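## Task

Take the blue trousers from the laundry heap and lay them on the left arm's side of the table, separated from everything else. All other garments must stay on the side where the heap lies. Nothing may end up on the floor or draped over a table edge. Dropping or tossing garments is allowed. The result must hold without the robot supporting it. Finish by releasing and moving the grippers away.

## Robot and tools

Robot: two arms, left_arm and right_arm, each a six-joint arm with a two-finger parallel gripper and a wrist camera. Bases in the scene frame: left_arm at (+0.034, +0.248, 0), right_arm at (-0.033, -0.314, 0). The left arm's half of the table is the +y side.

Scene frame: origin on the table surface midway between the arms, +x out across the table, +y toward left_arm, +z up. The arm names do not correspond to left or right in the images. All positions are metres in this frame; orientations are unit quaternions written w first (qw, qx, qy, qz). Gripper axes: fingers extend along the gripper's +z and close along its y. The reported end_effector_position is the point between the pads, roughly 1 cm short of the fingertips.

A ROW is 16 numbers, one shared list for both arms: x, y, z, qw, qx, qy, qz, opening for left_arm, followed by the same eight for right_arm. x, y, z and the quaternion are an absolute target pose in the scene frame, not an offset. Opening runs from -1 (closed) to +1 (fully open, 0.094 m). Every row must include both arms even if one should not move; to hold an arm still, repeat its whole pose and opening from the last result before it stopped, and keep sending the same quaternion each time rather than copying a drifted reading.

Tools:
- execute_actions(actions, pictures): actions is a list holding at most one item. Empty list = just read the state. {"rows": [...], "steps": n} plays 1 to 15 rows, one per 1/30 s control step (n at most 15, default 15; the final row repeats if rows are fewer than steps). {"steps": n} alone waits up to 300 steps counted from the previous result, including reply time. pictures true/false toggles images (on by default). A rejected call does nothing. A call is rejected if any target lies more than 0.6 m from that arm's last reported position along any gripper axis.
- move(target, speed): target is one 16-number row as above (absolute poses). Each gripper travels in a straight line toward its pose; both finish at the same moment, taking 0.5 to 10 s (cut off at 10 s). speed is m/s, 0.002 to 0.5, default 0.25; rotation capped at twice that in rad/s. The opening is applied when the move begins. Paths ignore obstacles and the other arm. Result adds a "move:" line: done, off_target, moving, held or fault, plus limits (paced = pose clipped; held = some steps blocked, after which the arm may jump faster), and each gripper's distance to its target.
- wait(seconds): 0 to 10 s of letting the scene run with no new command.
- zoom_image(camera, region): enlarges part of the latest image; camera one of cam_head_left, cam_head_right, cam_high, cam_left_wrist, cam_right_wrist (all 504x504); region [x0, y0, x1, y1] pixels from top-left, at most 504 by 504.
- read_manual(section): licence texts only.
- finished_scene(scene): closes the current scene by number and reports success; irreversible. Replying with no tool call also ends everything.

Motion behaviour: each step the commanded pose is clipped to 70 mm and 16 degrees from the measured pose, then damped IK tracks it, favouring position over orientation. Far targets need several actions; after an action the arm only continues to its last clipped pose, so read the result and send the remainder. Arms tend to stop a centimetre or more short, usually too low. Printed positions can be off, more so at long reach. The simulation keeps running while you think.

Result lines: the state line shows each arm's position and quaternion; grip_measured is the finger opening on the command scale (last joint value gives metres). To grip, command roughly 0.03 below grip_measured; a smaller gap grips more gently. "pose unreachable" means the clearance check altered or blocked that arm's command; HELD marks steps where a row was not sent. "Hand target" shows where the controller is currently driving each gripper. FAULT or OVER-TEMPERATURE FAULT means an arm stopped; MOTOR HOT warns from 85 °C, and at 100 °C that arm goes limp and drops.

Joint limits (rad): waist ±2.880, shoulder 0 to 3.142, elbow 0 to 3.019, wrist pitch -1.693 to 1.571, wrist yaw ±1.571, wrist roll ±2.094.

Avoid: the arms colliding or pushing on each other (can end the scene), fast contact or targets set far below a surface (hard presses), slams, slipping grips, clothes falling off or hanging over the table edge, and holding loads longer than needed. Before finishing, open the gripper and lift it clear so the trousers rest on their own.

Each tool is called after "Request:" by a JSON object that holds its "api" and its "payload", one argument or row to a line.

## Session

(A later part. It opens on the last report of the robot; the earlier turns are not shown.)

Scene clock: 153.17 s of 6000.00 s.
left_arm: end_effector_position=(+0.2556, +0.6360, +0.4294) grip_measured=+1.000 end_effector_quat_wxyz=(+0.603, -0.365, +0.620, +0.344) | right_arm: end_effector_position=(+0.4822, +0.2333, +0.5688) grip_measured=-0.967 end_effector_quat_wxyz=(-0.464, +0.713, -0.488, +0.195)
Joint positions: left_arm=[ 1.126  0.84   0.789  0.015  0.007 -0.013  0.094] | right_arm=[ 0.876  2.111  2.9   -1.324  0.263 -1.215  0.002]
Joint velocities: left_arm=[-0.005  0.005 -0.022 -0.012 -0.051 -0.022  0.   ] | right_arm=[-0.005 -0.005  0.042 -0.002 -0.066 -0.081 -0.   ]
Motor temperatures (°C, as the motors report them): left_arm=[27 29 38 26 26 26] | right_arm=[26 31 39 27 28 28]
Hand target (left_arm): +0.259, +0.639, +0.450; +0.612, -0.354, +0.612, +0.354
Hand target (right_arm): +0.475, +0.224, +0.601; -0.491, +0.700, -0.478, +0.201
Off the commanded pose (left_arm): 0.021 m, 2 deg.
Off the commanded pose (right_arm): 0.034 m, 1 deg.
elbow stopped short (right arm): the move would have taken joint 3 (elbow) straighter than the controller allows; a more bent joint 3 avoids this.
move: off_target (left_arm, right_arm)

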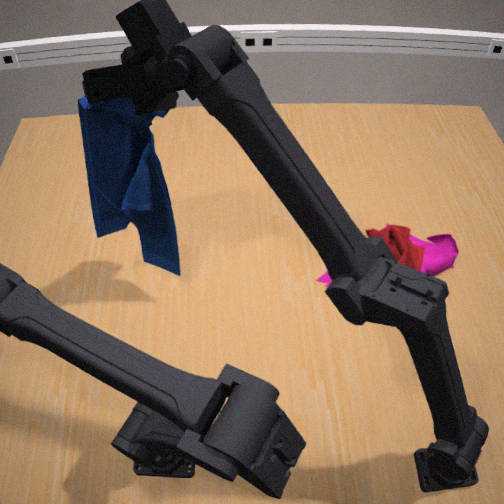

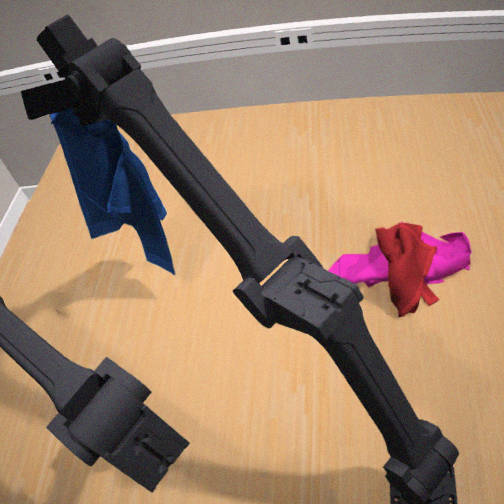

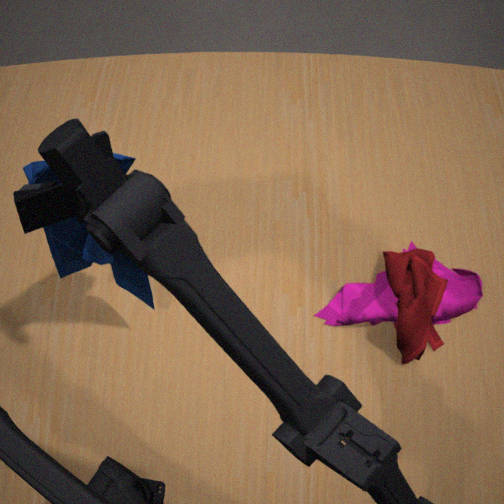

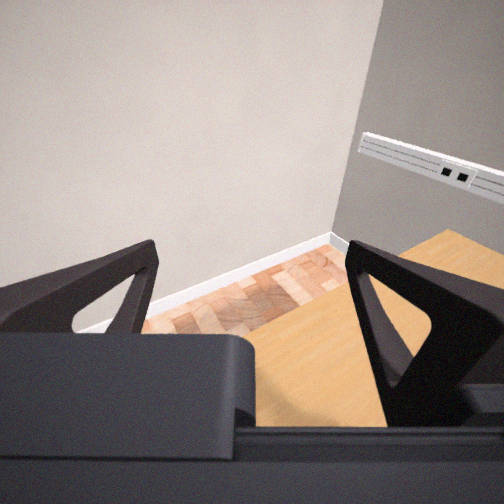

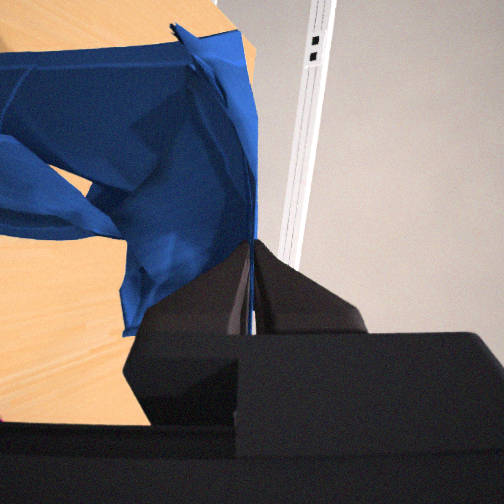

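Request:
{"api": "move", "payload": {
  "target": [0.26,0.64,0.45,0.612,-0.354,0.612,0.354,1, 0.47,0.24,0.24,0.457,-0.716,0.486,-0.202,-1],
  "speed": 0.2
}}

Scene clock: 161.00 s of 6000.00 s.
left_arm: end_effector_position=(+0.2556, +0.6360, +0.4294) grip_measured=+1.000 end_effector_quat_wxyz=(+0.603, -0.365, +0.620, +0.344) | right_arm: end_effector_position=(+0.4791, +0.2403, +0.2269) grip_measured=-0.967 end_effector_quat_wxyz=(-0.439, +0.725, -0.491, +0.202)
Joint positions: left_arm=[ 1.126  0.84   0.789  0.015  0.007 -0.013  0.094] | right_arm=[ 0.891  1.848  1.539 -0.28   0.291 -1.216  0.002]
Joint velocities: left_arm=[-0.005 -0.015 -0.007 -0.012  0.037  0.022  0.   ] | right_arm=[-0.005 -0.005 -0.002 -0.002 -0.007  0.051  0.   ]
Motor temperatures (°C, as the motors report them): left_arm=[27 29 38 26 26 26] | right_arm=[26 32 38 27 28 28]
Hand target (left_arm): +0.259, +0.639, +0.450; +0.612, -0.354, +0.612, +0.354
Hand target (right_arm): +0.477, +0.249, +0.241; -0.457, +0.717, -0.487, +0.202
Off the commanded pose (left_arm): 0.021 m, 2 deg.
Off the commanded pose (right_arm): 0.016 m, 2 deg.
move: off_target (left_arm, right_arm)

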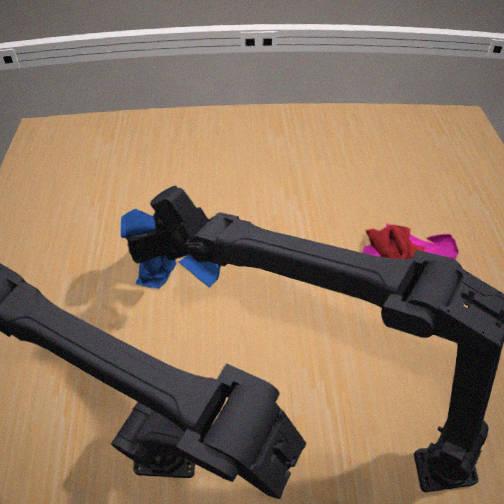

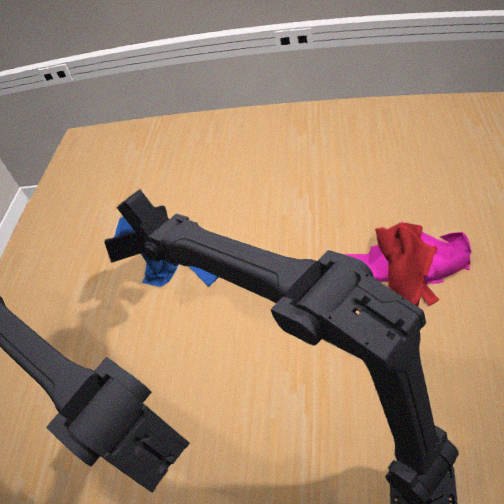

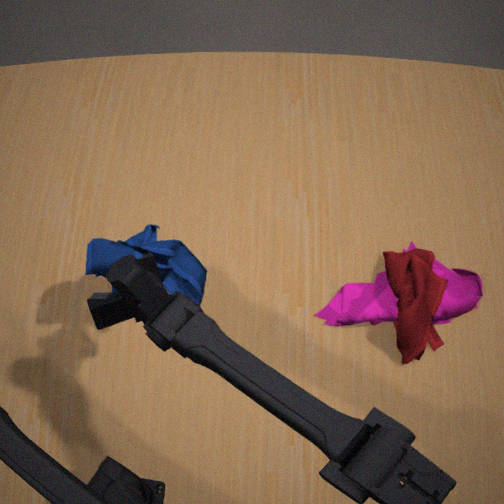

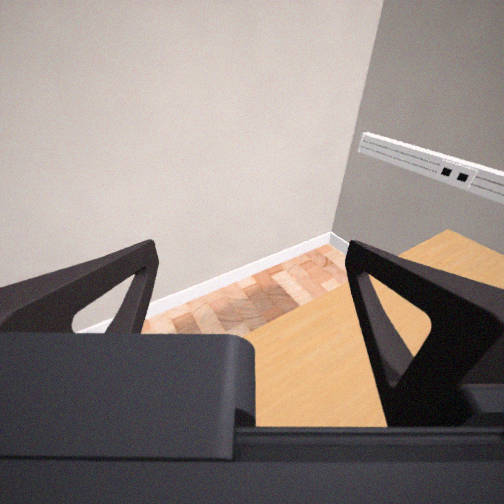

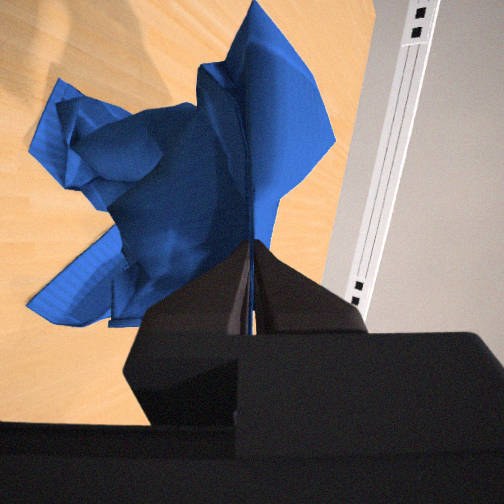

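Request:
{"api": "move", "payload": {
  "target": [0.26,0.64,0.45,0.612,-0.354,0.612,0.354,1, 0.47,0.25,0.16,0.457,-0.716,0.486,-0.202,0.6],
  "speed": 0.15
}}

Scene clock: 164.93 s of 6000.00 s.
left_arm: end_effector_position=(+0.2556, +0.6360, +0.4294) grip_measured=+1.000 end_effector_quat_wxyz=(+0.603, -0.365, +0.620, +0.344) | right_arm: end_effector_position=(+0.4708, +0.2435, +0.1441) grip_measured=+0.597 end_effector_quat_wxyz=(-0.438, +0.727, -0.488, +0.203)
Joint positions: left_arm=[ 1.126  0.84   0.789  0.015  0.007 -0.013  0.094] | right_arm=[ 0.904  1.927  1.424 -0.089  0.3   -1.216  0.075]
Joint velocities: left_arm=[-0.015 -0.005  0.007 -0.012 -0.022 -0.037  0.   ] | right_arm=[ 0.005 -0.005 -0.007 -0.002  0.022 -0.007 -0.001]
Motor temperatures (°C, as the motors report them): left_arm=[27 29 38 26 26 26] | right_arm=[26 33 38 27 28 28]
Hand target (left_arm): +0.259, +0.639, +0.450; +0.612, -0.354, +0.612, +0.354
Hand target (right_arm): +0.471, +0.251, +0.160; -0.457, +0.716, -0.487, +0.202
Off the commanded pose (left_arm): 0.021 m, 2 deg.
Off the commanded pose (right_arm): 0.017 m, 2 deg.
move: off_target (left_arm, right_arm)

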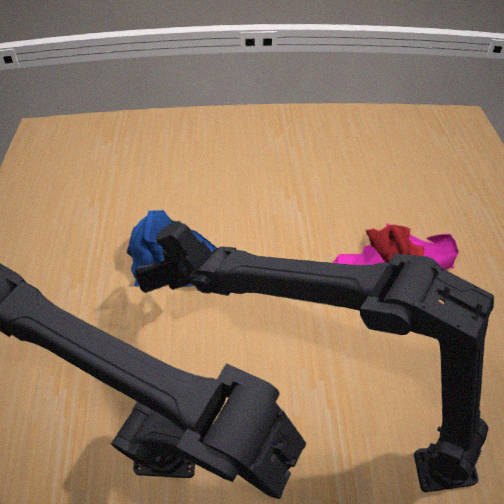

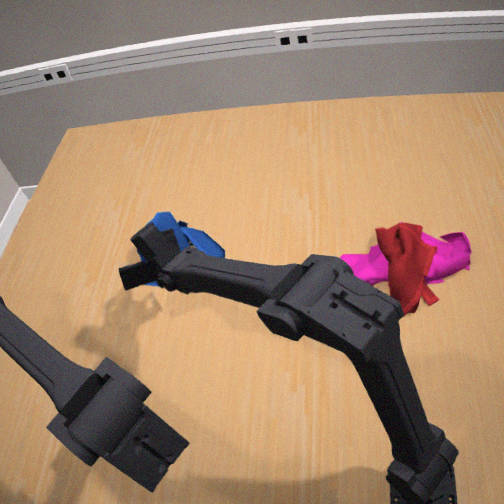

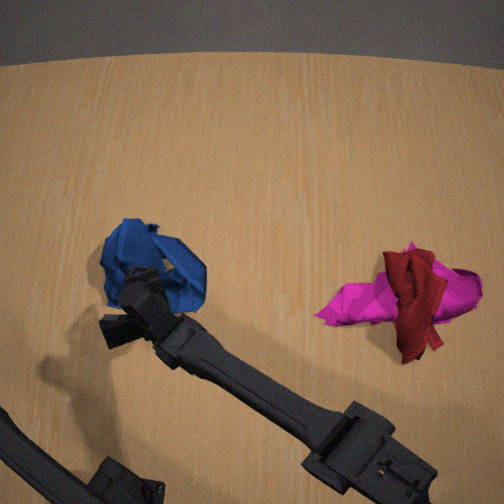

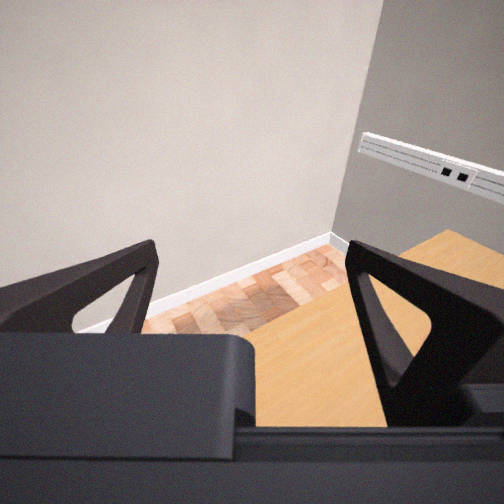

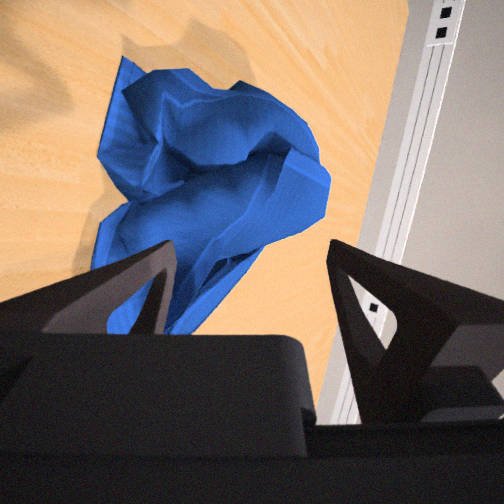

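Request:
{"api": "move", "payload": {
  "target": [0.26,0.64,0.45,0.612,-0.354,0.612,0.354,1, 0.44,0.20,0.32,0.457,-0.716,0.486,-0.202,1],
  "speed": 0.3
}}

Request:
{"api": "move", "payload": {
  "target": [0.30,0.60,0.45,0.612,-0.354,0.612,0.354,1, 0.42,-0.33,0.50,0.707,0,0.707,0,1],
  "speed": 0.35
}}

Scene clock: 191.47 s of 6000.00 s.
left_arm: end_effector_position=(+0.2556, +0.6360, +0.4294) grip_measured=+1.000 end_effector_quat_wxyz=(+0.603, -0.365, +0.620, +0.344) | right_arm: end_effector_position=(+0.4300, +0.1924, +0.3061) grip_measured=+1.000 end_effector_quat_wxyz=(-0.450, +0.721, -0.486, +0.202)
Joint positions: left_arm=[ 1.126  0.84   0.789  0.015  0.007 -0.013  0.094] | right_arm=[ 0.904  1.619  1.431 -0.379  0.297 -1.216  0.094]
Joint velocities: left_arm=[-0.005 -0.005 -0.002 -0.017 -0.081  0.007  0.   ] | right_arm=[-0.005 -0.005  0.002  0.002 -0.081  0.037  0.   ]
Motor temperatures (°C, as the motors report them): left_arm=[27 29 39 26 26 26] | right_arm=[26 34 37 27 28 28]
Hand target (left_arm): +0.259, +0.639, +0.450; +0.612, -0.354, +0.612, +0.354
Hand target (right_arm): +0.436, +0.196, +0.320; -0.457, +0.716, -0.487, +0.202
Off the commanded pose (left_arm): 0.021 m, 2 deg.
Off the commanded pose (right_arm): 0.019 m, 1 deg.
After step 90, 22.27 s passed at rest.
move: off_target (left_arm, right_arm)

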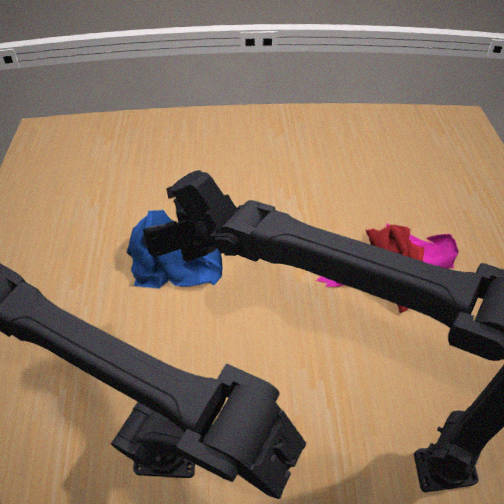

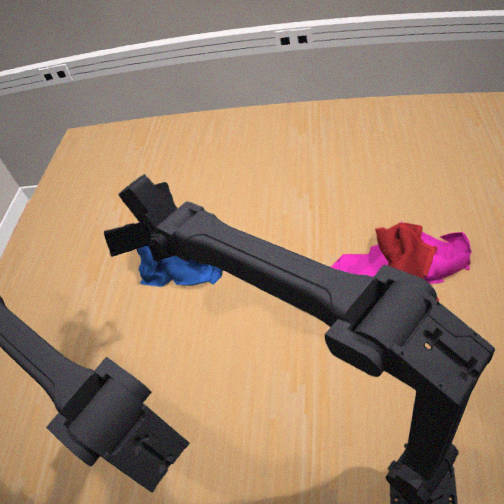

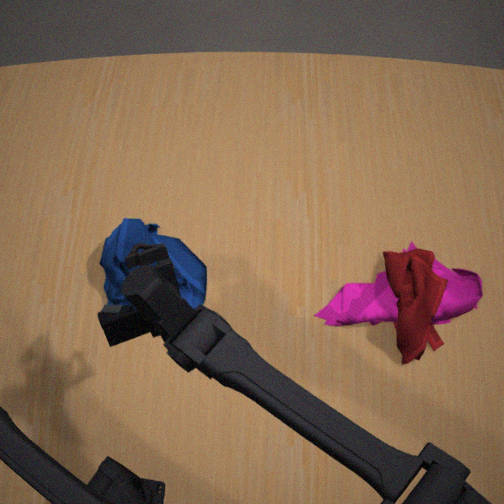

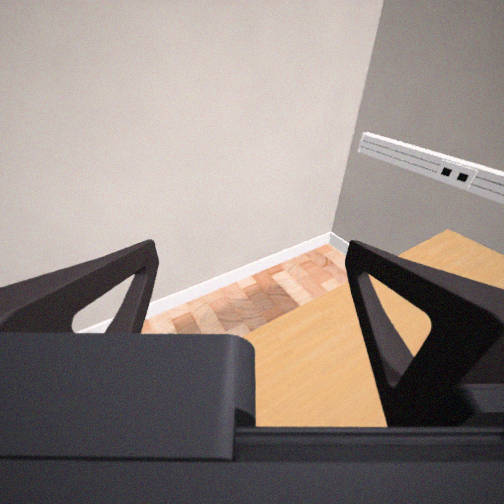

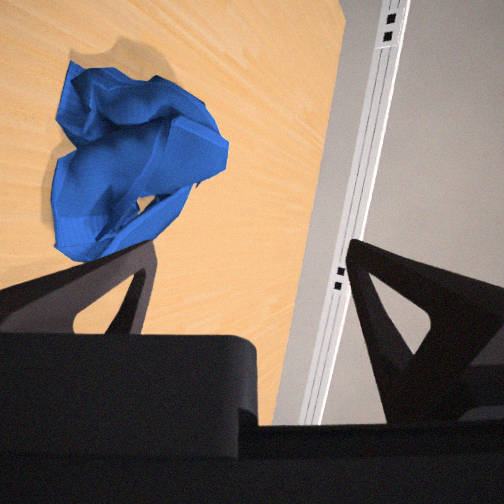

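Scene clock: 194.50 s of 6000.00 s.
left_arm: end_effector_position=(+0.2969, +0.6068, +0.4295) grip_measured=+1.000 end_effector_quat_wxyz=(+0.600, -0.366, +0.620, +0.349) | right_arm: end_effector_position=(+0.4094, -0.3317, +0.4628) grip_measured=+1.000 end_effector_quat_wxyz=(+0.692, -0.012, +0.722, -0.018)
Joint positions: left_arm=[ 0.935  0.84   0.789  0.015 -0.194 -0.013  0.094] | right_arm=[-0.058  0.828  0.875 -0.09  -0.05  -0.045  0.094]
Joint velocities: left_arm=[-0.005  0.005  0.002  0.002 -0.022 -0.037  0.   ] | right_arm=[ 0.005 -0.005 -0.007  0.002 -0.022 -0.037  0.   ]
Motor temperatures (°C, as the motors report them): left_arm=[27 29 39 26 26 26] | right_arm=[26 33 37 27 28 28]
Hand target (left_arm): +0.300, +0.601, +0.450; +0.612, -0.354, +0.612, +0.354
Hand target (right_arm): +0.406, -0.331, +0.496; +0.709, -0.008, +0.705, -0.012
Off the commanded pose (left_arm): 0.022 m, 2 deg.
Off the commanded pose (right_arm): 0.039 m, 4 deg.
move: off_target (left_arm, right_arm)

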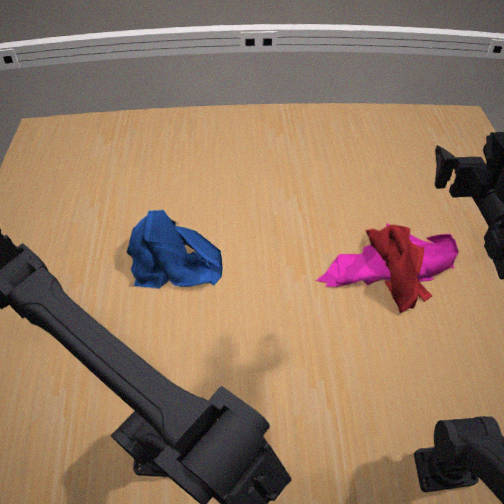

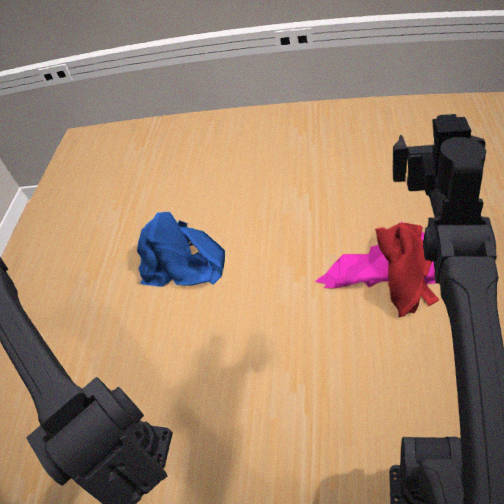

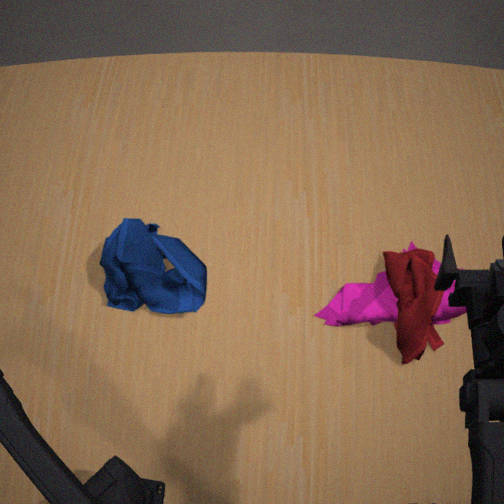

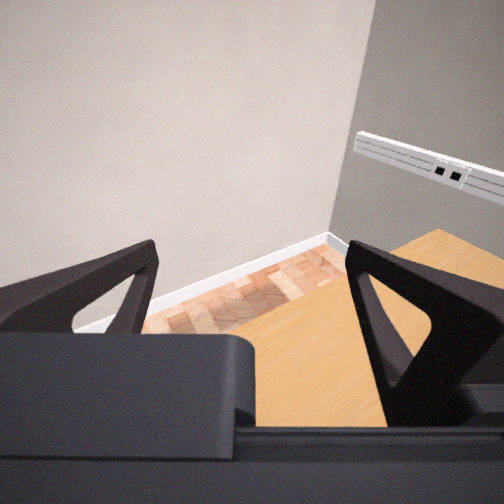

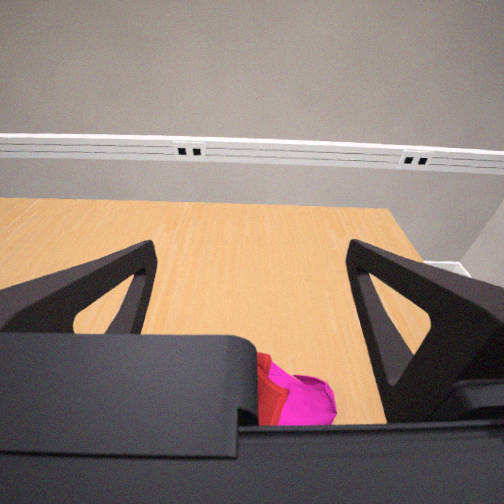

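Request:
{"api": "finished_scene", "payload": {
  "scene": 1
}}

The scene is finished: the task was done.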